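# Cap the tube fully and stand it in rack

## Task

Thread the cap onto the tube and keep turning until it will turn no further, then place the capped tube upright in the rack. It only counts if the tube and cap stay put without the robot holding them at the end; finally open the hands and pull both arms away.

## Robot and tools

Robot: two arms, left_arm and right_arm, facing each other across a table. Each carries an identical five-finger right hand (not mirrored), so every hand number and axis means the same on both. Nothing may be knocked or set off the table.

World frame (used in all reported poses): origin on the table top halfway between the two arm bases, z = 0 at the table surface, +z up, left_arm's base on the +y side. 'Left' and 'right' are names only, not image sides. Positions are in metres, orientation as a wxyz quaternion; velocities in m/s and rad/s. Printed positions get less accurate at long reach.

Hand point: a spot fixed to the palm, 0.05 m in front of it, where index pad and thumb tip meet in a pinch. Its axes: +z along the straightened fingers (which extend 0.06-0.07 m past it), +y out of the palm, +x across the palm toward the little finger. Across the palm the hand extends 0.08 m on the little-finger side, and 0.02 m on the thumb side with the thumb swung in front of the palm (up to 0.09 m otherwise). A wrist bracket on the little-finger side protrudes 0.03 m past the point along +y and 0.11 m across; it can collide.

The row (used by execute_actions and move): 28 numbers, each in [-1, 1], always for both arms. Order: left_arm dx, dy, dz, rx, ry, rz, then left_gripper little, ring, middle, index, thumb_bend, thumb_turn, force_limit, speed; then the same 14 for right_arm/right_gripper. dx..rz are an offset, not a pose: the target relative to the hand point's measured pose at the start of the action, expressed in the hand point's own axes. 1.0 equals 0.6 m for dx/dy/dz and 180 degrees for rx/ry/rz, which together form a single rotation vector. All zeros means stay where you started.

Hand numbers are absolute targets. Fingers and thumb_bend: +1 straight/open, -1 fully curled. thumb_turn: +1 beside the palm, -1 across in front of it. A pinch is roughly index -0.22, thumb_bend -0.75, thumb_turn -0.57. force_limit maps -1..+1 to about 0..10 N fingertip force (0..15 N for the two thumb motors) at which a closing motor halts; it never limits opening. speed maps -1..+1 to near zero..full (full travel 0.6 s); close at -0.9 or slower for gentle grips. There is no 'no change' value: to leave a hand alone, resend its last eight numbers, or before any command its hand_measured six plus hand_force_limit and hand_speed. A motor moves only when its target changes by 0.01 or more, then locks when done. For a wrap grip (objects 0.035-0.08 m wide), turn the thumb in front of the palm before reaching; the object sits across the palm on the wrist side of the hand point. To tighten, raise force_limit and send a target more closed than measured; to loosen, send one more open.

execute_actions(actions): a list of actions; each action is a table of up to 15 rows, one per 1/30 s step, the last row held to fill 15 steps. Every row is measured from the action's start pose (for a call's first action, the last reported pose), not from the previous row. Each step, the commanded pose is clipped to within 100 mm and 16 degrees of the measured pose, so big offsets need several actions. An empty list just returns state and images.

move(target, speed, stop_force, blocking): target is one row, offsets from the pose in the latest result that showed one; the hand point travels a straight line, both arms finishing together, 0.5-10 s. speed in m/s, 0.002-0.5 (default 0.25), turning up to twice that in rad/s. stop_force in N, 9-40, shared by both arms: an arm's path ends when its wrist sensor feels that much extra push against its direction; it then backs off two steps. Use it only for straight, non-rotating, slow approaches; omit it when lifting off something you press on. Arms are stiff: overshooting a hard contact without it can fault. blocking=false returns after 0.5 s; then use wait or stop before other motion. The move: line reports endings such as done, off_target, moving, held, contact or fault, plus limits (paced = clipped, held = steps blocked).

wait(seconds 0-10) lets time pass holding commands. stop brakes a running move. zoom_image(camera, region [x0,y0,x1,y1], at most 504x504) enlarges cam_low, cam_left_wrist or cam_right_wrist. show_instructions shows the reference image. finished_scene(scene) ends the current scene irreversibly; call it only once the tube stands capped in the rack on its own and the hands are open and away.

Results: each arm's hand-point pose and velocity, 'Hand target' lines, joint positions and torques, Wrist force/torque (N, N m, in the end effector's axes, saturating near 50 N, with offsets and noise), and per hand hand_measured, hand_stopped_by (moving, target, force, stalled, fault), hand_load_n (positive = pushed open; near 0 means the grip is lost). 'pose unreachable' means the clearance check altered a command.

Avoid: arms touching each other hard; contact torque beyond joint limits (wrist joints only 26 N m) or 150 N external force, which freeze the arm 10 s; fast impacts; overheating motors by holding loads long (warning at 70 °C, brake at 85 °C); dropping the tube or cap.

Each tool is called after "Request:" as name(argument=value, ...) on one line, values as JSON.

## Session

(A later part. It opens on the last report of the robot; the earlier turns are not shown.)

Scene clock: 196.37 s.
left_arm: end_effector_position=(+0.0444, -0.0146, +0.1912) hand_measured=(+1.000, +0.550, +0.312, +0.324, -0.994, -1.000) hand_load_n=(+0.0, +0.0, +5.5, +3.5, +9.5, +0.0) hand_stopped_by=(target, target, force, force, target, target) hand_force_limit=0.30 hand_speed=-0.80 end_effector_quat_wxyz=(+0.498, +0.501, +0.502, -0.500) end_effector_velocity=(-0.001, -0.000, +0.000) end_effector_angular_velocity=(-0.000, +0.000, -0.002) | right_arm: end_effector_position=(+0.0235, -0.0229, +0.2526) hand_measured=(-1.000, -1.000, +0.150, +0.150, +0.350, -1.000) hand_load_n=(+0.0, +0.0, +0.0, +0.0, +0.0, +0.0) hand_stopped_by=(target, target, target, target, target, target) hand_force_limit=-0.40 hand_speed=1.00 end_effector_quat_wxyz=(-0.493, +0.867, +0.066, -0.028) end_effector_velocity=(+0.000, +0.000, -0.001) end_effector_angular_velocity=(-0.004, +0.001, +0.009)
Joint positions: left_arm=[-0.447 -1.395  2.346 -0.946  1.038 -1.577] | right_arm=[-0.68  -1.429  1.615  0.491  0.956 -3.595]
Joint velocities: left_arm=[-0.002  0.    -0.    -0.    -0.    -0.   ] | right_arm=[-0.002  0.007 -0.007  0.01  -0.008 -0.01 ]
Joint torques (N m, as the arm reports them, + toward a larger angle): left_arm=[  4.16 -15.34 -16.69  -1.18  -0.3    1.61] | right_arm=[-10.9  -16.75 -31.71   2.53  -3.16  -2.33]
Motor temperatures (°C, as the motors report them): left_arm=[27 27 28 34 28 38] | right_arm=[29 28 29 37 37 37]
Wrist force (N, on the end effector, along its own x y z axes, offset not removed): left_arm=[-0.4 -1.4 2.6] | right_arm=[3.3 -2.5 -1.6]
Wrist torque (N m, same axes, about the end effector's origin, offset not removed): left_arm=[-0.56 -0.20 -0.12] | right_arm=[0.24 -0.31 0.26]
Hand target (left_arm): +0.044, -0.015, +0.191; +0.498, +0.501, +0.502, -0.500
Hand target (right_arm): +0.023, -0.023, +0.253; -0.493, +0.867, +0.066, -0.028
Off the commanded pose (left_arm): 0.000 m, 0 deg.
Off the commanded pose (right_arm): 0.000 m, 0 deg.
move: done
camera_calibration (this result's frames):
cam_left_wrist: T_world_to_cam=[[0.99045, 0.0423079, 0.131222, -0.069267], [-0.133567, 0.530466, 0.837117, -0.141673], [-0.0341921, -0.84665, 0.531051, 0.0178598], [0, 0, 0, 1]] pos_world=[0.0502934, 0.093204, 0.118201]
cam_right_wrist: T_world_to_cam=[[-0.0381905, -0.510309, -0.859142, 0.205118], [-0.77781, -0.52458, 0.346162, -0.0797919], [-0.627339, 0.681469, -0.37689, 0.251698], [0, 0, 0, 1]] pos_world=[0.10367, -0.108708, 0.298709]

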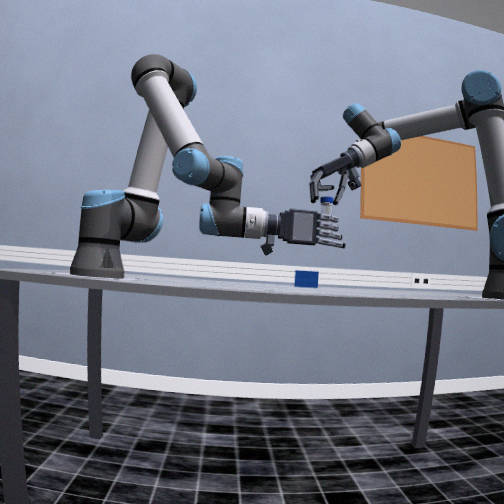

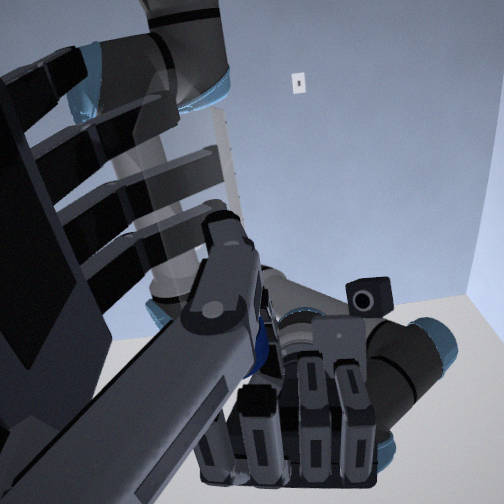

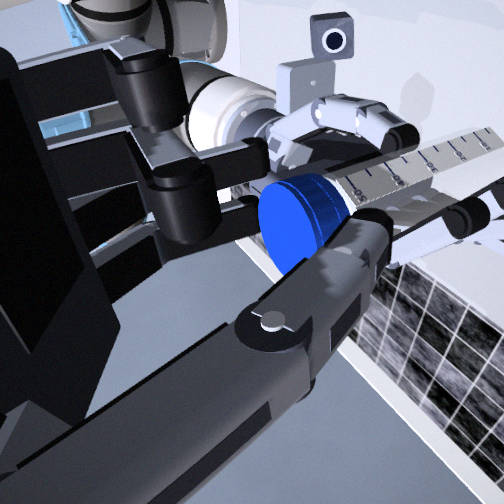

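Request:
execute_actions(actions=[[[0,0,0,0,0,0,1,0.55,0.2,0.2,-1,-1,0.3,-0.8,-0.001,-0.001,0,0,0,0,-1,-1,0.03,0.05,0.0,-1,-0.9,-0.65]],[[0,0,0,0,0,0,1,0.55,0.2,0.2,-1,-1,0.3,-0.8,0,0,0,0,0,0,-1,-1,0.03,0.05,0.0,-1,-0.9,-0.65]],[[0,0,0,0,0,0,1,0.55,0.2,0.2,-1,-1,0.3,-0.8,0,0,0,0,0,0,-1,-1,-0.4,-0.4,0.0,-1,-0.2,-0.85]],[[0,0,0,0,0,0,1,0.55,0.2,0.2,-1,-1,0.3,-0.8,0,0.0014,0.0008,0,0,0,-1,-1,-0.4,-0.4,0.0,-1,-0.2,-0.85]]])

Request:
move(target=[0,0,0,0,0,0,1,0.55,0.2,0.2,-1,-1,0.3,-0.8,0.014,-0.0035,0.002,0,0.381,0.229,-1,-1,-0.4,-0.4,0.0,-1,-0.2,-0.85], speed=0.35)

Request:
move(target=[0,0,0,0,0,0,1,0.55,0.2,0.2,-1,-1,0.3,-0.8,0.001,0.008,-0.012,0,-0.381,-0.229,-1,-1,0.15,0.15,0.35,-1,-0.4,1], speed=0.5)

Request:
zoom_image(camera="cam_low", region=[295,170,365,240])

Scene clock: 198.80 s.
left_arm: end_effector_position=(+0.0444, -0.0146, +0.1912) hand_measured=(+1.000, +0.550, +0.312, +0.324, -0.994, -1.000) hand_load_n=(+0.0, +0.0, +6.0, +4.0, +9.0, +0.5) hand_stopped_by=(target, target, force, force, target, target) hand_force_limit=0.30 hand_speed=-0.80 end_effector_quat_wxyz=(+0.498, +0.501, +0.502, -0.500) end_effector_velocity=(-0.000, +0.000, -0.000) end_effector_angular_velocity=(+0.001, -0.000, -0.001) | right_arm: end_effector_position=(+0.0228, -0.0227, +0.2522) hand_measured=(-1.000, -1.000, -0.034, -0.014, +0.112, -1.000) hand_load_n=(+0.0, +0.0, +5.5, +4.0, +7.0, +0.0) hand_stopped_by=(target, target, force, force, force, target) hand_force_limit=-0.20 hand_speed=-0.85 end_effector_quat_wxyz=(-0.493, +0.867, +0.066, -0.028) end_effector_velocity=(+0.000, +0.000, -0.000) end_effector_angular_velocity=(+0.000, +0.001, -0.001)
Joint positions: left_arm=[-0.447 -1.395  2.346 -0.946  1.038 -1.577] | right_arm=[-0.678 -1.429  1.616  0.489  0.957 -3.593]
Joint velocities: left_arm=[-0.001  0.001  0.     0.     0.    -0.   ] | right_arm=[-0.001  0.     0.    -0.001 -0.001  0.001]
Joint torques (N m, as the arm reports them, + toward a larger angle): left_arm=[  4.95 -15.2  -17.13  -1.13  -0.34   1.69] | right_arm=[ -8.15 -14.36  -4.39  -0.46  -0.6   -0.85]
Motor temperatures (°C, as the motors report them): left_arm=[27 27 28 34 28 38] | right_arm=[29 28 29 37 37 37]
Wrist force (N, on the end effector, along its own x y z axes, offset not removed): left_arm=[7.3 -2.6 2.6] | right_arm=[2.2 -5.0 -1.6]
Wrist torque (N m, same axes, about the end effector's origin, offset not removed): left_arm=[-0.54 -0.41 0.14] | right_arm=[0.08 0.11 0.30]
Hand target (left_arm): +0.044, -0.015, +0.191; +0.498, +0.501, +0.502, -0.500
Hand target (right_arm): +0.023, -0.023, +0.252; -0.493, +0.867, +0.066, -0.028
Off the commanded pose (left_arm): 0.000 m, 0 deg.
Off the commanded pose (right_arm): 0.000 m, 0 deg.
camera_calibration (this result's frames):
cam_left_wrist: T_world_to_cam=[[0.99045, 0.0423077, 0.131222, -0.0692669], [-0.133567, 0.530466, 0.837117, -0.141673], [-0.0341923, -0.84665, 0.531051, 0.0178597], [0, 0, 0, 1]] pos_world=[0.0502934, 0.0932039, 0.118202]
cam_right_wrist: T_world_to_cam=[[-0.0381562, -0.510263, -0.859172, 0.20485], [-0.777819, -0.524603, 0.346105, -0.0800165], [-0.627329, 0.681486, -0.376875, 0.25099], [0, 0, 0, 1]] pos_world=[0.103031, -0.108496, 0.298287]

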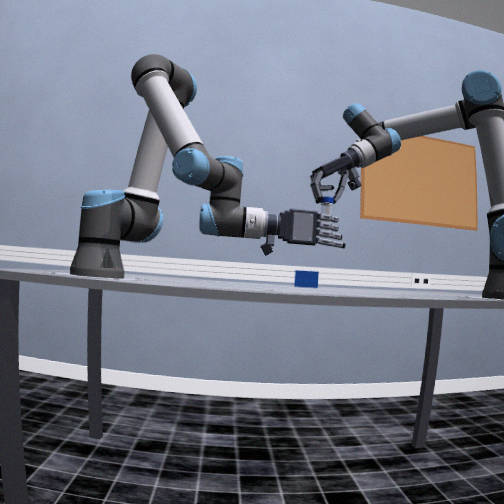

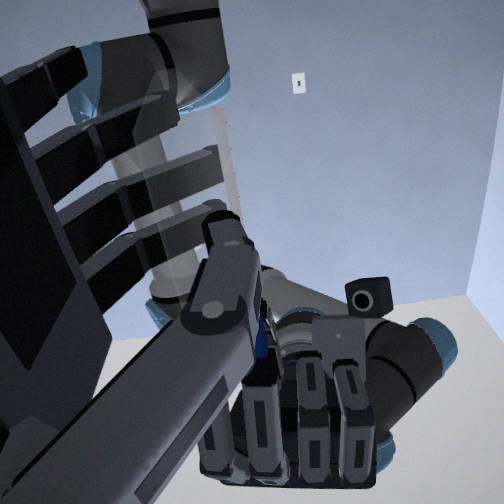

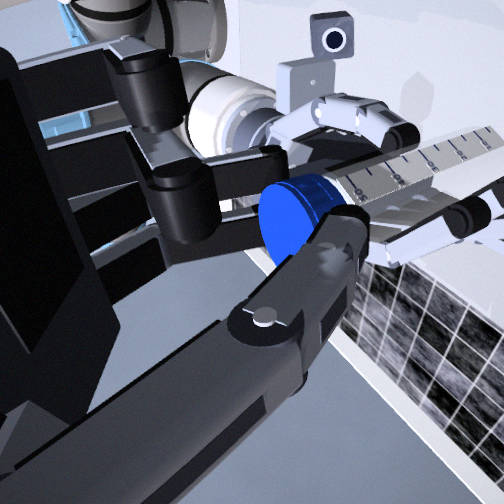

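Scene clock: 201.50 s.
left_arm: end_effector_position=(+0.0444, -0.0146, +0.1912) hand_measured=(+1.000, +0.550, +0.312, +0.324, -0.994, -1.000) hand_load_n=(+0.0, +0.0, +6.0, +2.5, +9.5, -0.5) hand_stopped_by=(target, target, force, force, target, target) hand_force_limit=0.30 hand_speed=-0.80 end_effector_quat_wxyz=(+0.498, +0.501, +0.502, -0.500) end_effector_velocity=(+0.000, +0.000, +0.001) end_effector_angular_velocity=(-0.001, +0.000, +0.000) | right_arm: end_effector_position=(+0.0306, -0.0194, +0.2534) hand_measured=(-1.000, -1.000, -0.034, -0.014, +0.112, -1.000) hand_load_n=(+0.0, +0.0, +5.0, +3.5, +7.5, +0.0) hand_stopped_by=(target, target, force, force, force, target) hand_force_limit=-0.20 hand_speed=-0.85 end_effector_quat_wxyz=(+0.405, -0.702, +0.508, -0.292) end_effector_velocity=(-0.000, +0.000, -0.000) end_effector_angular_velocity=(-0.002, +0.005, -0.014)
Joint positions: left_arm=[-0.447 -1.395  2.346 -0.946  1.038 -1.577] | right_arm=[-0.132 -1.144  1.311  0.841  2.507 -2.235]
Joint velocities: left_arm=[ 0.    -0.001  0.    -0.     0.     0.001] | right_arm=[ 0.001  0.011 -0.013  0.026  0.004  0.026]
Joint torques (N m, as the arm reports them, + toward a larger angle): left_arm=[  4.44 -15.81 -16.56  -1.13  -0.33   1.71] | right_arm=[  9.48 -25.24 -30.46   2.95   2.96   2.46]
Motor temperatures (°C, as the motors report them): left_arm=[27 27 28 34 28 38] | right_arm=[29 28 29 37 37 37]
Wrist force (N, on the end effector, along its own x y z axes, offset not removed): left_arm=[3.4 -1.7 -0.2] | right_arm=[0.8 -6.2 -2.5]
Wrist torque (N m, same axes, about the end effector's origin, offset not removed): left_arm=[-0.41 -0.30 0.07] | right_arm=[-0.62 0.48 -0.25]
Hand target (left_arm): +0.044, -0.015, +0.191; +0.498, +0.501, +0.502, -0.500
Hand target (right_arm): +0.031, -0.019, +0.253; -0.404, +0.702, -0.509, +0.292
Off the commanded pose (left_arm): 0.000 m, 0 deg.
Off the commanded pose (right_arm): 0.000 m, 0 deg.
move: done
camera_calibration (this result's frames):
cam_left_wrist: T_world_to_cam=[[0.99045, 0.0423076, 0.131222, -0.0692669], [-0.133567, 0.530466, 0.837117, -0.141673], [-0.0341925, -0.84665, 0.531051, 0.0178597], [0, 0, 0, 1]] pos_world=[0.0502934, 0.0932039, 0.118202]
cam_right_wrist: T_world_to_cam=[[-0.504008, -0.0342116, -0.863021, 0.232343], [-0.654597, 0.666991, 0.355846, -0.0558031], [0.563453, 0.74428, -0.358563, 0.214274], [0, 0, 0, 1]] pos_world=[-0.0401592, -0.114311, 0.297205]

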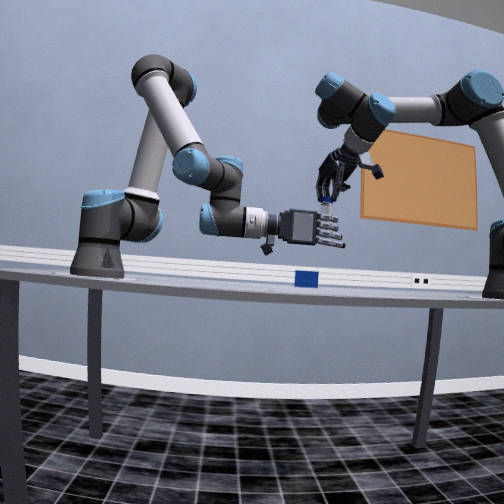

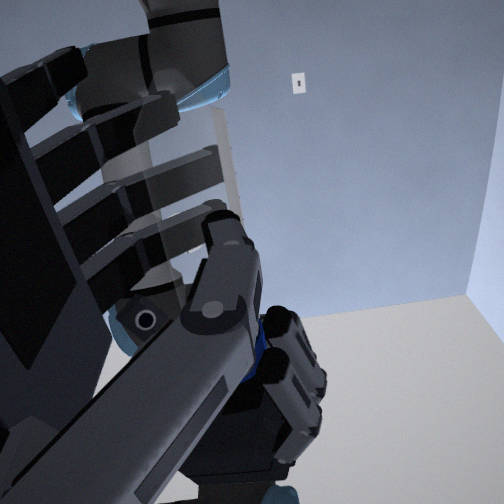

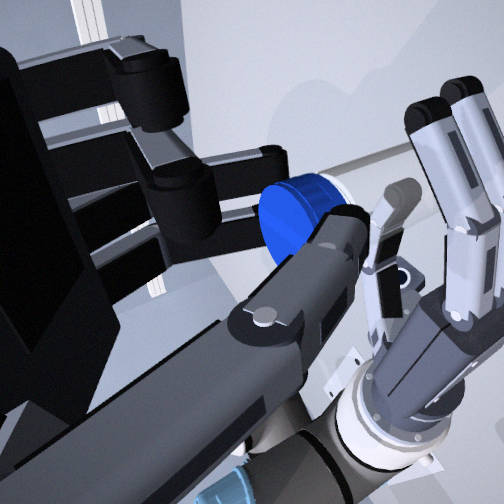

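Scene clock: 203.63 s.
left_arm: end_effector_position=(+0.0444, -0.0146, +0.1912) hand_measured=(+1.000, +0.550, +0.312, +0.324, -0.994, -1.000) hand_load_n=(+0.0, +0.0, +5.5, +3.5, +9.5, +0.0) hand_stopped_by=(target, target, force, force, target, target) hand_force_limit=0.30 hand_speed=-0.80 end_effector_quat_wxyz=(+0.498, +0.501, +0.502, -0.500) end_effector_velocity=(-0.000, -0.000, -0.000) end_effector_angular_velocity=(+0.000, +0.000, -0.000) | right_arm: end_effector_position=(+0.0228, -0.0227, +0.2530) hand_measured=(-1.000, -1.000, +0.150, +0.150, +0.350, -1.000) hand_load_n=(+0.0, +0.0, +0.0, +0.0, +0.0, +0.0) hand_stopped_by=(target, target, target, target, target, target) hand_force_limit=-0.40 hand_speed=1.00 end_effector_quat_wxyz=(-0.494, +0.867, +0.066, -0.028) end_effector_velocity=(-0.000, +0.000, -0.000) end_effector_angular_velocity=(-0.004, +0.001, +0.011)
Joint positions: left_arm=[-0.447 -1.395  2.346 -0.946  1.038 -1.577] | right_arm=[-0.678 -1.43   1.615  0.49   0.957 -3.594]
Joint velocities: left_arm=[-0.  0. -0.  0.  0. -0.] | right_arm=[-0.002  0.007 -0.007  0.01  -0.01  -0.011]
Joint torques (N m, as the arm reports them, + toward a larger angle): left_arm=[  3.93 -16.05 -16.92  -1.15  -0.11   1.84] | right_arm=[-10.69 -17.78 -31.19   2.49  -3.28  -2.41]
Motor temperatures (°C, as the motors report them): left_arm=[27 27 28 34 28 38] | right_arm=[29 28 29 37 37 37]
Wrist force (N, on the end effector, along its own x y z axes, offset not removed): left_arm=[1.2 -2.5 1.6] | right_arm=[1.1 -0.7 -2.5]
Wrist torque (N m, same axes, about the end effector's origin, offset not removed): left_arm=[-0.71 -0.40 -0.08] | right_arm=[0.13 0.10 0.04]
Hand target (left_arm): +0.044, -0.015, +0.191; +0.498, +0.501, +0.502, -0.500
Hand target (right_arm): +0.023, -0.023, +0.253; -0.494, +0.867, +0.067, -0.028
Off the commanded pose (left_arm): 0.000 m, 0 deg.
Off the commanded pose (right_arm): 0.000 m, 0 deg.
move: done
camera_calibration (this result's frames):
cam_left_wrist: T_world_to_cam=[[0.99045, 0.0423078, 0.131222, -0.069267], [-0.133567, 0.530466, 0.837117, -0.141673], [-0.0341923, -0.84665, 0.531051, 0.0178598], [0, 0, 0, 1]] pos_world=[0.0502934, 0.093204, 0.118201]
cam_right_wrist: T_world_to_cam=[[-0.0374556, -0.509406, -0.859711, 0.205733], [-0.777877, -0.52519, 0.345083, -0.0800561], [-0.627299, 0.681675, -0.376584, 0.251261], [0, 0, 0, 1]] pos_world=[0.103048, -0.108521, 0.299118]

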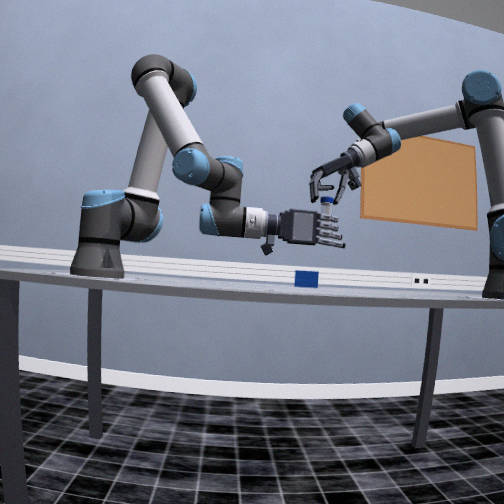

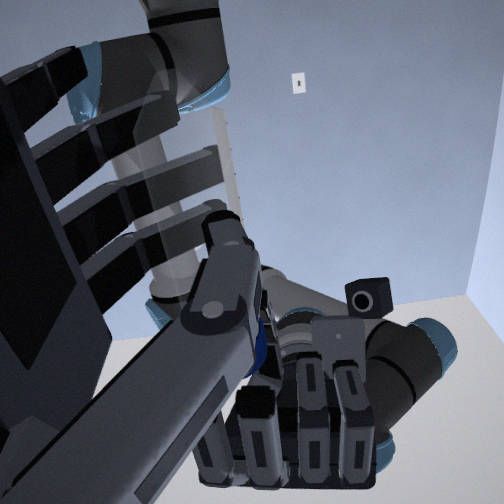

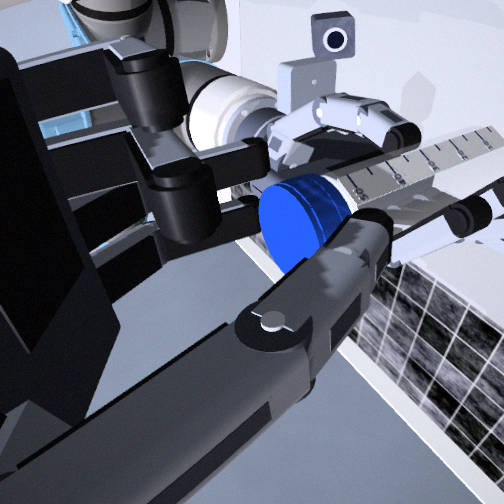

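Region (295, 170, 365, 240) of cam_low's 504x504 image, scaled by 7.200, with more detail than that image has.

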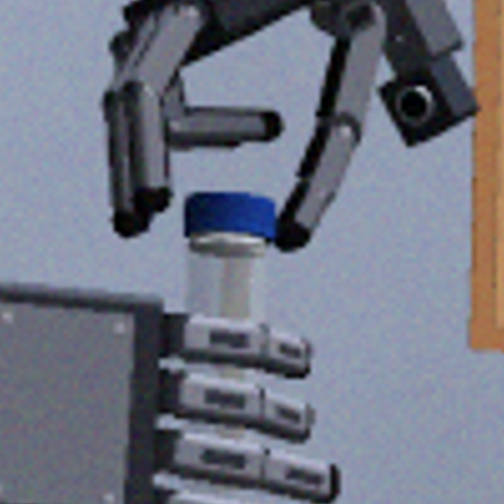

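Request:
execute_actions(actions=[[[0,0,0,0,0,0,1,0.55,0.2,0.2,-1,-1,0.3,-0.8,0,0,0,0,0,0,-1,-1,0.03,0.05,0.0,-1,-0.9,-0.65]],[[0,0,0,0,0,0,1,0.55,0.2,0.2,-1,-1,0.3,-0.8,0,0,0,0,0,0,-1,-1,0.03,0.05,0.0,-1,-0.9,-0.65]],[[0,0,0,0,0,0,1,0.55,0.2,0.2,-1,-1,0.3,-0.8,0,0,0,0,0,0,-1,-1,-0.4,-0.4,0.0,-1,-0.2,-0.85]],[[0,0,0,0,0,0,1,0.55,0.2,0.2,-1,-1,0.3,-0.8,0,0.0014,0.0008,0,0,0,-1,-1,-0.4,-0.4,0.0,-1,-0.2,-0.85]]])

Request:
move(target=[0,0,0,0,0,0,1,0.55,0.2,0.2,-1,-1,0.3,-0.8,0.0055,-0.002,0.0035,0,0.19,0.1145,-1,-1,-0.4,-0.4,0.0,-1,-0.2,-0.85], speed=0.3)

Request:
zoom_image(camera="cam_low", region=[295,170,365,240])

Scene clock: 206.00 s.
left_arm: end_effector_position=(+0.0444, -0.0146, +0.1912) hand_measured=(+1.000, +0.550, +0.312, +0.324, -0.994, -1.000) hand_load_n=(+0.0, +0.0, +6.0, +4.5, +9.0, +0.0) hand_stopped_by=(target, target, force, force, target, target) hand_force_limit=0.30 hand_speed=-0.80 end_effector_quat_wxyz=(+0.498, +0.501, +0.502, -0.500) end_effector_velocity=(+0.000, +0.000, +0.000) end_effector_angular_velocity=(-0.000, +0.000, +0.001) | right_arm: end_effector_position=(+0.0228, -0.0227, +0.2521) hand_measured=(-1.000, -1.000, -0.026, -0.014, +0.100, -1.000) hand_load_n=(+0.0, +0.0, +3.5, +6.0, +7.0, +0.0) hand_stopped_by=(target, target, force, force, force, target) hand_force_limit=-0.20 hand_speed=-0.85 end_effector_quat_wxyz=(-0.494, +0.867, +0.066, -0.028) end_effector_velocity=(-0.000, +0.000, -0.000) end_effector_angular_velocity=(-0.000, +0.001, +0.001)
Joint positions: left_arm=[-0.447 -1.395  2.346 -0.946  1.038 -1.577] | right_arm=[-0.678 -1.429  1.617  0.487  0.957 -3.594]
Joint velocities: left_arm=[ 0.001 -0.001  0.     0.    -0.    -0.   ] | right_arm=[ 0.     0.001  0.    -0.    -0.001  0.   ]
Joint torques (N m, as the arm reports them, + toward a larger angle): left_arm=[  4.51 -15.2  -18.48  -0.97  -0.28   1.76] | right_arm=[ -6.64 -13.31  -4.08  -0.17  -0.29  -0.45]
Motor temperatures (°C, as the motors report them): left_arm=[27 27 28 34 28 38] | right_arm=[29 28 29 37 37 37]
Wrist force (N, on the end effector, along its own x y z axes, offset not removed): left_arm=[7.0 -2.8 3.1] | right_arm=[3.2 -11.1 0.0]
Wrist torque (N m, same axes, about the end effector's origin, offset not removed): left_arm=[-0.38 -0.08 0.17] | right_arm=[-0.71 0.17 0.28]
Hand target (left_arm): +0.044, -0.015, +0.191; +0.498, +0.501, +0.502, -0.500
Hand target (right_arm): +0.023, -0.023, +0.252; -0.494, +0.867, +0.066, -0.028
Off the commanded pose (left_arm): 0.000 m, 0 deg.
Off the commanded pose (right_arm): 0.000 m, 0 deg.
camera_calibration (this result's frames):
cam_left_wrist: T_world_to_cam=[[0.99045, 0.0423076, 0.131222, -0.069267], [-0.133567, 0.530466, 0.837117, -0.141673], [-0.0341924, -0.84665, 0.531051, 0.0178598], [0, 0, 0, 1]] pos_world=[0.0502934, 0.093204, 0.118201]
cam_right_wrist: T_world_to_cam=[[-0.0374357, -0.509378, -0.859728, 0.204935], [-0.777888, -0.525199, 0.345046, -0.0797262], [-0.627287, 0.681689, -0.376577, 0.250916], [0, 0, 0, 1]] pos_world=[0.10305, -0.10853, 0.298187]

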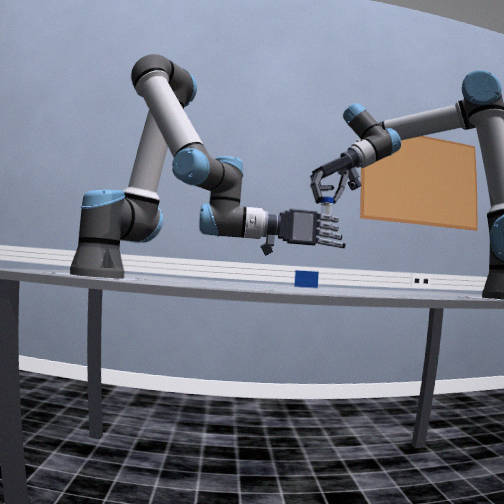

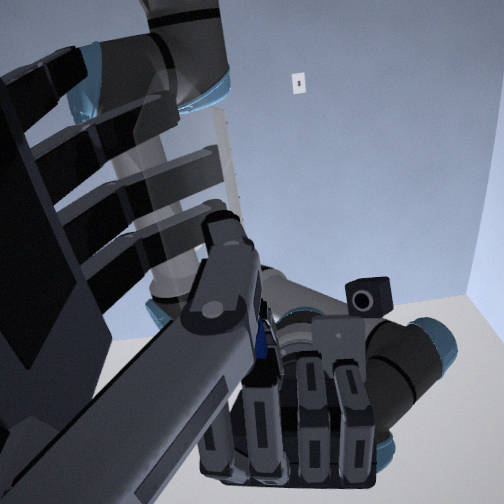

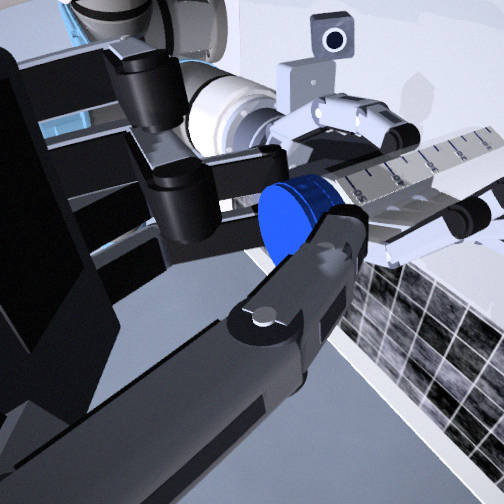

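Scene clock: 207.77 s.
left_arm: end_effector_position=(+0.0444, -0.0146, +0.1912) hand_measured=(+1.000, +0.550, +0.312, +0.324, -0.994, -1.000) hand_load_n=(+0.0, +0.0, +5.5, +4.0, +9.5, +0.0) hand_stopped_by=(target, target, force, force, target, target) hand_force_limit=0.30 hand_speed=-0.80 end_effector_quat_wxyz=(+0.498, +0.501, +0.502, -0.500) end_effector_velocity=(-0.000, +0.000, +0.001) end_effector_angular_velocity=(-0.002, +0.002, -0.000) | right_arm: end_effector_position=(+0.0256, -0.0198, +0.2523) hand_measured=(-1.000, -1.000, -0.026, -0.014, +0.100, -1.000) hand_load_n=(+0.0, +0.0, +3.5, +6.0, +6.5, -1.5) hand_stopped_by=(target, target, force, force, force, target) hand_force_limit=-0.20 hand_speed=-0.85 end_effector_quat_wxyz=(+0.479, -0.835, +0.234, -0.140) end_effector_velocity=(-0.001, +0.000, -0.000) end_effector_angular_velocity=(-0.003, +0.002, -0.009)
Joint positions: left_arm=[-0.447 -1.395  2.346 -0.946  1.038 -1.577] | right_arm=[-0.375 -1.472  1.651  0.364  1.795 -3.019]
Joint velocities: left_arm=[-0.    -0.002  0.    -0.     0.    -0.001] | right_arm=[ 0.006  0.004 -0.005  0.005  0.013  0.009]
Joint torques (N m, as the arm reports them, + toward a larger angle): left_arm=[  4.03 -14.77 -16.73  -1.11  -0.23   1.78] | right_arm=[ 11.3  -12.53 -29.32   2.69   2.37   2.22]
Motor temperatures (°C, as the motors report them): left_arm=[27 27 28 34 28 38] | right_arm=[29 28 29 37 37 37]
Wrist force (N, on the end effector, along its own x y z axes, offset not removed): left_arm=[7.6 -2.0 1.3] | right_arm=[0.2 -3.4 -3.6]
Wrist torque (N m, same axes, about the end effector's origin, offset not removed): left_arm=[-0.27 -0.26 0.25] | right_arm=[0.38 0.52 -0.13]
Hand target (left_arm): +0.044, -0.015, +0.191; +0.498, +0.501, +0.502, -0.500
Hand target (right_arm): +0.026, -0.020, +0.252; -0.478, +0.835, -0.235, +0.140
Off the commanded pose (left_arm): 0.000 m, 0 deg.
Off the commanded pose (right_arm): 0.000 m, 0 deg.
move: done
camera_calibration (this result's frames):
cam_left_wrist: T_world_to_cam=[[0.99045, 0.0423078, 0.131222, -0.069267], [-0.133567, 0.530466, 0.837118, -0.141672], [-0.0341922, -0.84665, 0.531051, 0.0178599], [0, 0, 0, 1]] pos_world=[0.0502934, 0.093204, 0.118201]
cam_right_wrist: T_world_to_cam=[[-0.357117, -0.356553, -0.863329, 0.218757], [-0.932955, 0.0912176, 0.348245, -0.0607209], [-0.0454169, 0.929811, -0.365223, 0.237898], [0, 0, 0, 1]] pos_world=[0.0322765, -0.137663, 0.296891]

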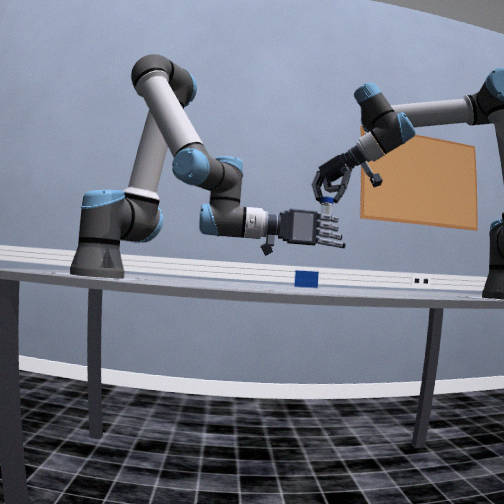

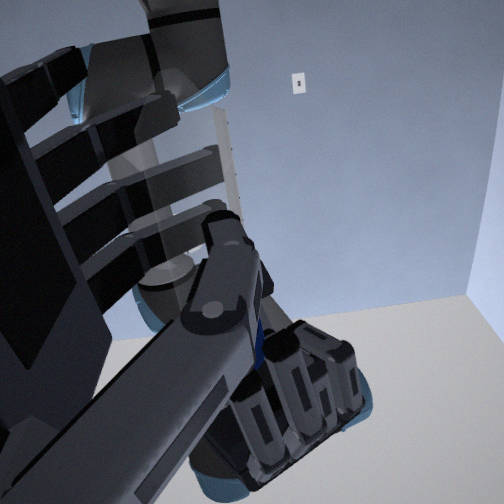

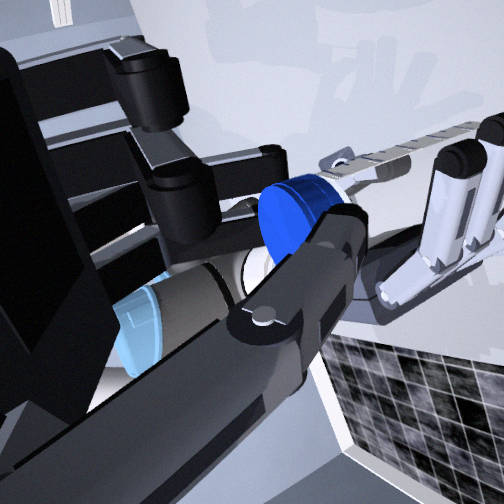

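Region (295, 170, 365, 240) of cam_low's 504x504 image, scaled by 7.200, with more detail than that image has.

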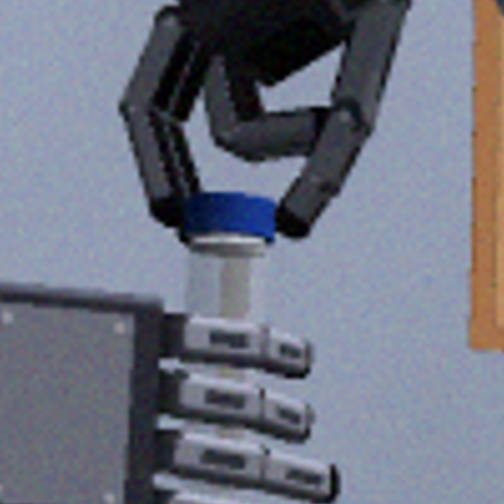

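Request:
move(target=[0,0,0,0,0,0,1,0.55,0.2,0.2,-1,-1,0.3,-0.8,0.0068,-0.0032,0.004,0,0.19,0.1145,-1,-1,-0.4,-0.4,0.0,-1,-0.2,-0.85], speed=0.3)

Request:
move(target=[0,0,0,0,0,0,1,0.55,0.2,0.2,-1,-1,0.3,-0.8,0.001,0.0073,-0.0125,0,-0.381,-0.229,-1,-1,0.15,0.15,0.35,-1,-0.4,1], speed=0.5)

Request:
execute_actions(actions=[[[0,0,0,0,0,0,1,0.55,0.2,0.2,-1,-1,0.3,-0.8,0,0,0,0,0,0,-1,-1,0.03,0.05,0.0,-1,-0.9,-0.65]],[[0,0,0,0,0,0,1,0.55,0.2,0.2,-1,-1,0.3,-0.8,0,0,0,0,0,0,-1,-1,0.03,0.05,0.0,-1,-0.9,-0.65]],[[0,0,0,0,0,0,1,0.55,0.2,0.2,-1,-1,0.3,-0.8,0,0,0,0,0,0,-1,-1,-0.4,-0.4,0.0,-1,-0.2,-0.85]],[[0,0,0,0,0,0,1,0.55,0.2,0.2,-1,-1,0.3,-0.8,0,0.001,0.0014,-0.012,0,0,-1,-1,-0.4,-0.4,0.0,-1,-0.2,-0.85]]])

Request:
zoom_image(camera="cam_low", region=[295,170,365,240])

Request:
zoom_image(camera="cam_right_wrist", region=[240,110,504,310])

Scene clock: 210.23 s.
left_arm: end_effector_position=(+0.0444, -0.0146, +0.1912) hand_measured=(+1.000, +0.550, +0.312, +0.322, -0.994, -1.000) hand_load_n=(+0.0, +0.0, +6.0, +1.5, +10.0, -1.5) hand_stopped_by=(target, target, force, force, target, target) hand_force_limit=0.30 hand_speed=-0.80 end_effector_quat_wxyz=(+0.498, +0.501, +0.502, -0.500) end_effector_velocity=(-0.000, -0.000, -0.001) end_effector_angular_velocity=(+0.001, +0.000, -0.000) | right_arm: end_effector_position=(+0.0306, -0.0194, +0.2526) hand_measured=(-1.000, -1.000, -0.026, -0.014, +0.100, -1.000) hand_load_n=(+0.0, +0.0, +2.5, +5.0, +7.0, -1.0) hand_stopped_by=(target, target, force, force, force, target) hand_force_limit=-0.20 hand_speed=-0.85 end_effector_quat_wxyz=(+0.406, -0.703, +0.507, -0.291) end_effector_velocity=(-0.000, -0.000, -0.001) end_effector_angular_velocity=(-0.007, +0.005, -0.014)
Joint positions: left_arm=[-0.447 -1.395  2.346 -0.946  1.038 -1.577] | right_arm=[-0.133 -1.148  1.317  0.831  2.503 -2.242]
Joint velocities: left_arm=[-0.     0.001 -0.    -0.    -0.    -0.001] | right_arm=[ 0.002  0.013 -0.013  0.028  0.004  0.026]
Joint torques (N m, as the arm reports them, + toward a larger angle): left_arm=[  4.42 -15.9  -17.52  -1.06  -0.44   1.74] | right_arm=[  9.65 -25.3  -31.38   2.94   3.41   2.43]
Motor temperatures (°C, as the motors report them): left_arm=[27 27 28 34 28 38] | right_arm=[29 28 29 37 37 37]
Wrist force (N, on the end effector, along its own x y z axes, offset not removed): left_arm=[5.3 0.5 -0.6] | right_arm=[3.1 -4.8 -9.5]
Wrist torque (N m, same axes, about the end effector's origin, offset not removed): left_arm=[-0.46 -0.37 0.01] | right_arm=[0.13 0.29 0.01]
Hand target (left_arm): +0.044, -0.015, +0.191; +0.498, +0.501, +0.502, -0.500
Hand target (right_arm): +0.031, -0.019, +0.253; -0.405, +0.702, -0.507, +0.291
Off the commanded pose (left_arm): 0.000 m, 0 deg.
Off the commanded pose (right_arm): 0.000 m, 0 deg.
move: done
camera_calibration (this result's frames):
cam_left_wrist: T_world_to_cam=[[0.99045, 0.0423077, 0.131222, -0.0692669], [-0.133567, 0.530466, 0.837117, -0.141673], [-0.0341923, -0.84665, 0.531051, 0.0178597], [0, 0, 0, 1]] pos_world=[0.0502934, 0.0932039, 0.118201]
cam_right_wrist: T_world_to_cam=[[-0.50441, -0.034531, -0.862773, 0.231567], [-0.657164, 0.663494, 0.357648, -0.0559506], [0.560095, 0.747385, -0.357365, 0.213824], [0, 0, 0, 1]] pos_world=[-0.0397256, -0.114689, 0.296213]

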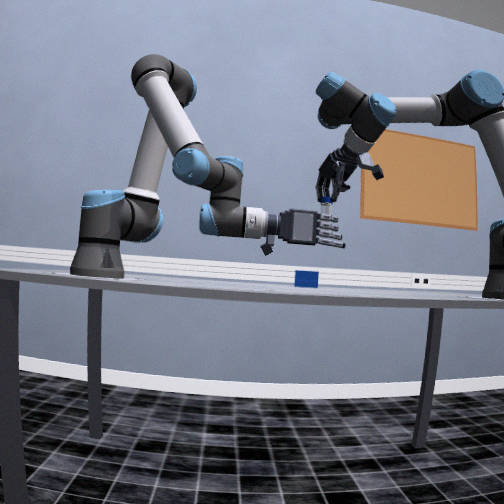

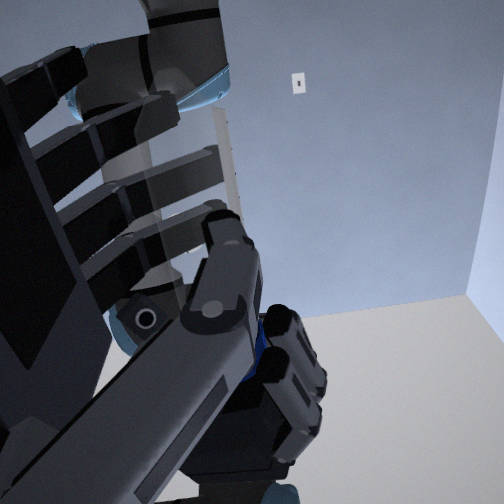

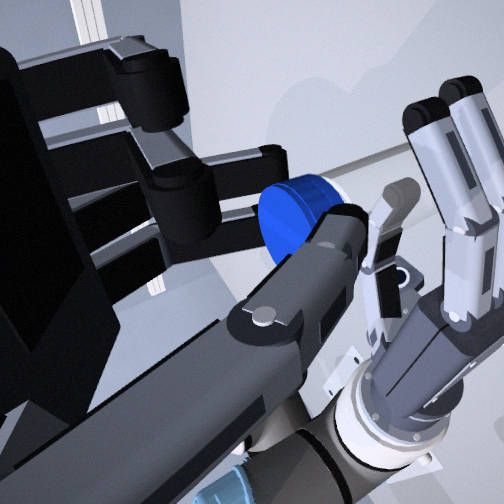

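Scene clock: 212.37 s.
left_arm: end_effector_position=(+0.0444, -0.0146, +0.1912) hand_measured=(+1.000, +0.550, +0.312, +0.324, -0.994, -1.000) hand_load_n=(+0.0, +0.0, +5.5, +3.5, +9.5, +0.0) hand_stopped_by=(target, target, force, force, target, target) hand_force_limit=0.30 hand_speed=-0.80 end_effector_quat_wxyz=(+0.498, +0.501, +0.502, -0.500) end_effector_velocity=(-0.000, +0.000, -0.001) end_effector_angular_velocity=(+0.002, -0.001, -0.000) | right_arm: end_effector_position=(+0.0228, -0.0227, +0.2527) hand_measured=(-1.000, -1.000, +0.150, +0.150, +0.350, -1.000) hand_load_n=(+0.0, +0.0, +0.0, +0.0, +0.0, +0.0) hand_stopped_by=(target, target, target, target, target, target) hand_force_limit=-0.40 hand_speed=1.00 end_effector_quat_wxyz=(-0.495, +0.866, +0.068, -0.029) end_effector_velocity=(+0.000, +0.000, -0.001) end_effector_angular_velocity=(-0.005, +0.000, +0.011)
Joint positions: left_arm=[-0.447 -1.395  2.346 -0.946  1.038 -1.577] | right_arm=[-0.68  -1.429  1.617  0.488  0.951 -3.597]
Joint velocities: left_arm=[-0.     0.001  0.     0.    -0.    -0.   ] | right_arm=[-0.002  0.007 -0.007  0.011 -0.008 -0.012]
Joint torques (N m, as the arm reports them, + toward a larger angle): left_arm=[  4.74 -16.21 -17.12  -1.12  -0.41   1.63] | right_arm=[-11.   -15.52 -32.17   2.48  -3.04  -2.41]
Motor temperatures (°C, as the motors report them): left_arm=[27 27 28 34 28 38] | right_arm=[29 28 29 37 37 37]
Wrist force (N, on the end effector, along its own x y z axes, offset not removed): left_arm=[0.6 -1.4 0.5] | right_arm=[-1.1 -0.9 0.3]
Wrist torque (N m, same axes, about the end effector's origin, offset not removed): left_arm=[-0.46 -0.27 -0.05] | right_arm=[-0.10 0.34 -0.33]
Hand target (left_arm): +0.044, -0.015, +0.191; +0.498, +0.501, +0.502, -0.500
Hand target (right_arm): +0.023, -0.023, +0.253; -0.494, +0.866, +0.068, -0.029
Off the commanded pose (left_arm): 0.000 m, 0 deg.
Off the commanded pose (right_arm): 0.000 m, 0 deg.
move: done
camera_calibration (this result's frames):
cam_left_wrist: T_world_to_cam=[[0.99045, 0.0423077, 0.131222, -0.069267], [-0.133567, 0.530466, 0.837117, -0.141673], [-0.0341923, -0.84665, 0.531051, 0.0178598], [0, 0, 0, 1]] pos_world=[0.0502934, 0.093204, 0.118201]
cam_right_wrist: T_world_to_cam=[[-0.0358684, -0.507768, -0.860747, 0.20569], [-0.775446, -0.529168, 0.344478, -0.0799776], [-0.630395, 0.679818, -0.374766, 0.250719], [0, 0, 0, 1]] pos_world=[0.103411, -0.108322, 0.298559]

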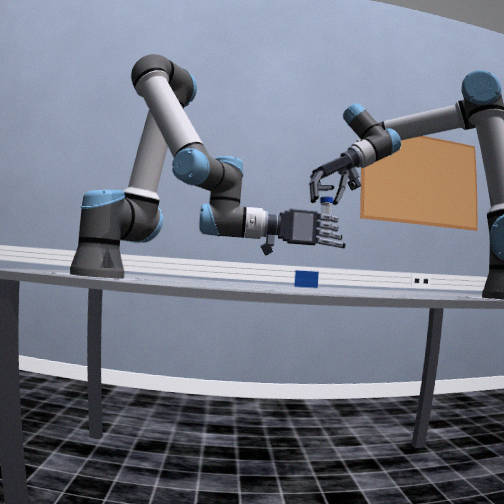

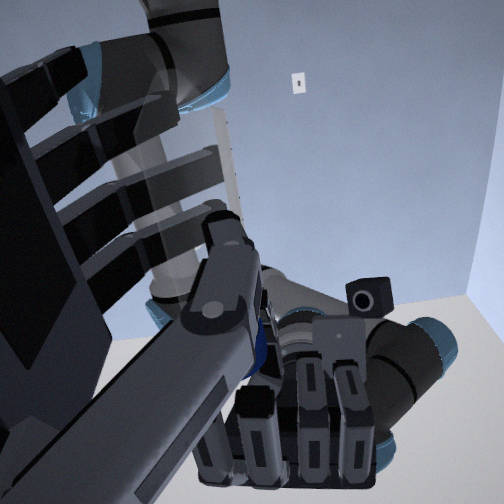

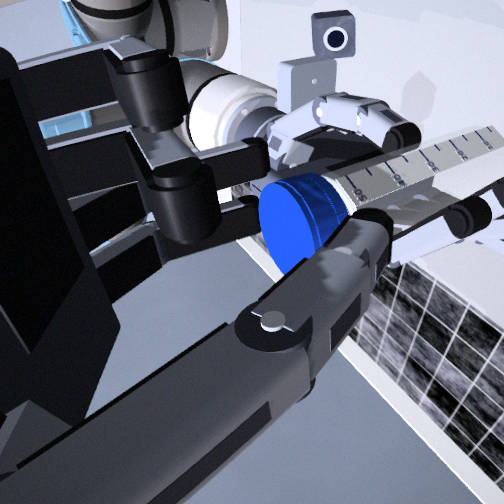

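Scene clock: 214.37 s.
left_arm: end_effector_position=(+0.0444, -0.0146, +0.1912) hand_measured=(+1.000, +0.550, +0.312, +0.324, -0.994, -1.000) hand_load_n=(+0.0, +0.0, +6.0, +4.5, +9.0, +0.5) hand_stopped_by=(target, target, force, force, target, target) hand_force_limit=0.30 hand_speed=-0.80 end_effector_quat_wxyz=(+0.498, +0.501, +0.502, -0.500) end_effector_velocity=(-0.001, -0.000, -0.001) end_effector_angular_velocity=(+0.002, -0.002, -0.001) | right_arm: end_effector_position=(+0.0228, -0.0223, +0.2518) hand_measured=(-1.000, -1.000, -0.034, +0.002, +0.110, -1.000) hand_load_n=(+0.0, +0.0, +3.5, +2.5, +5.0, +1.0) hand_stopped_by=(target, target, force, force, force, target) hand_force_limit=-0.20 hand_speed=-0.85 end_effector_quat_wxyz=(-0.479, +0.875, +0.069, -0.028) end_effector_velocity=(-0.000, +0.000, -0.000) end_effector_angular_velocity=(-0.008, -0.001, -0.000)
Joint positions: left_arm=[-0.447 -1.395  2.346 -0.946  1.038 -1.577] | right_arm=[-0.667 -1.409  1.583  0.536  0.977 -3.61 ]
Joint velocities: left_arm=[-0.001  0.002  0.     0.     0.     0.   ] | right_arm=[ 0.003  0.004 -0.007  0.009  0.005 -0.002]
Joint torques (N m, as the arm reports them, + toward a larger angle): left_arm=[  3.81 -15.86 -15.99  -1.08  -0.23   1.91] | right_arm=[ 10.27 -15.98 -30.16   3.67   2.54  -2.59]
Motor temperatures (°C, as the motors report them): left_arm=[27 27 28 34 28 38] | right_arm=[29 28 29 37 37 37]
Wrist force (N, on the end effector, along its own x y z axes, offset not removed): left_arm=[4.9 -3.1 3.1] | right_arm=[2.3 -4.9 -2.1]
Wrist torque (N m, same axes, about the end effector's origin, offset not removed): left_arm=[-0.59 -0.21 0.08] | right_arm=[-0.01 0.25 -0.11]
Hand target (left_arm): +0.044, -0.015, +0.191; +0.498, +0.501, +0.502, -0.500
Hand target (right_arm): +0.023, -0.022, +0.252; -0.478, +0.875, +0.069, -0.028
Off the commanded pose (left_arm): 0.000 m, 0 deg.
Off the commanded pose (right_arm): 0.000 m, 0 deg.
camera_calibration (this result's frames):
cam_left_wrist: T_world_to_cam=[[0.99045, 0.0423077, 0.131222, -0.069267], [-0.133567, 0.530466, 0.837117, -0.141673], [-0.0341923, -0.84665, 0.531051, 0.0178598], [0, 0, 0, 1]] pos_world=[0.0502934, 0.093204, 0.118201]
cam_right_wrist: T_world_to_cam=[[-0.0316003, -0.538868, -0.841797, 0.199531], [-0.777707, -0.515779, 0.359366, -0.0828265], [-0.627832, 0.666027, -0.402783, 0.256772], [0, 0, 0, 1]] pos_world=[0.103101, -0.106217, 0.301153]

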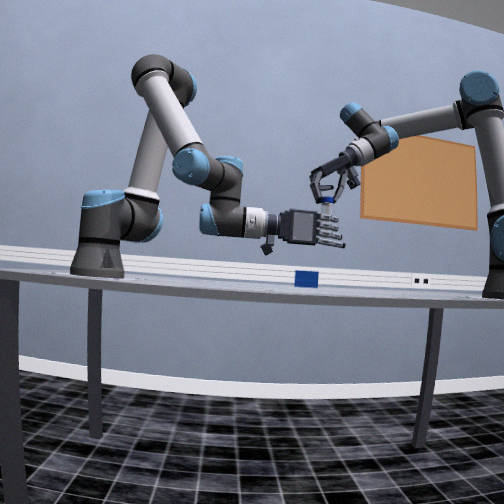

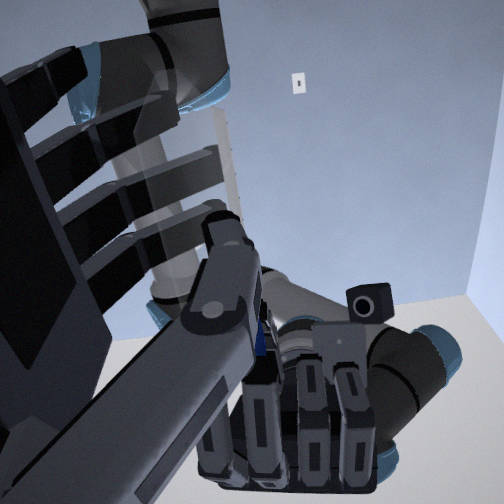

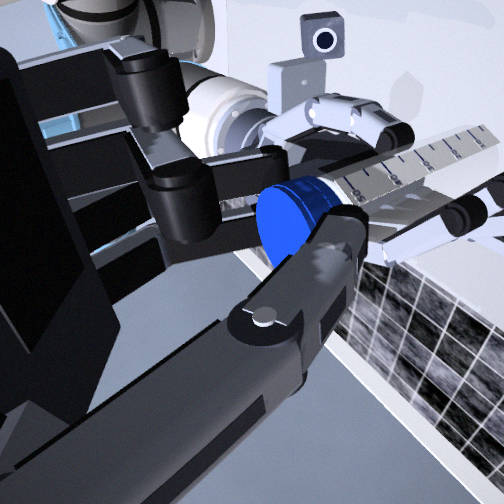

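Region (295, 170, 365, 240) of cam_low's 504x504 image, scaled by 7.200, with more detail than that image has.

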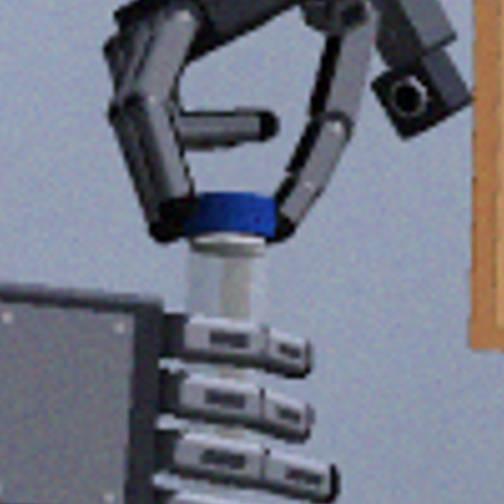

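Region (240, 110, 504, 310) of cam_right_wrist's 504x504 image, scaled by 1.909, with more detail than that image has; it fills the top 382 rows of this view, and the rest is white.

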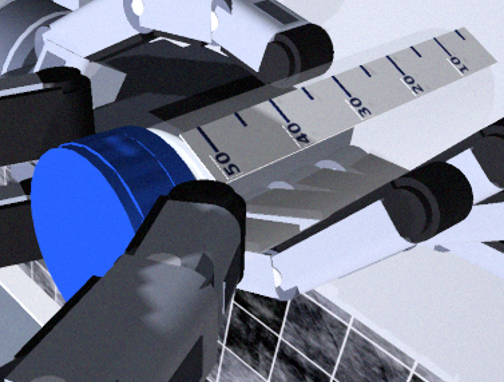

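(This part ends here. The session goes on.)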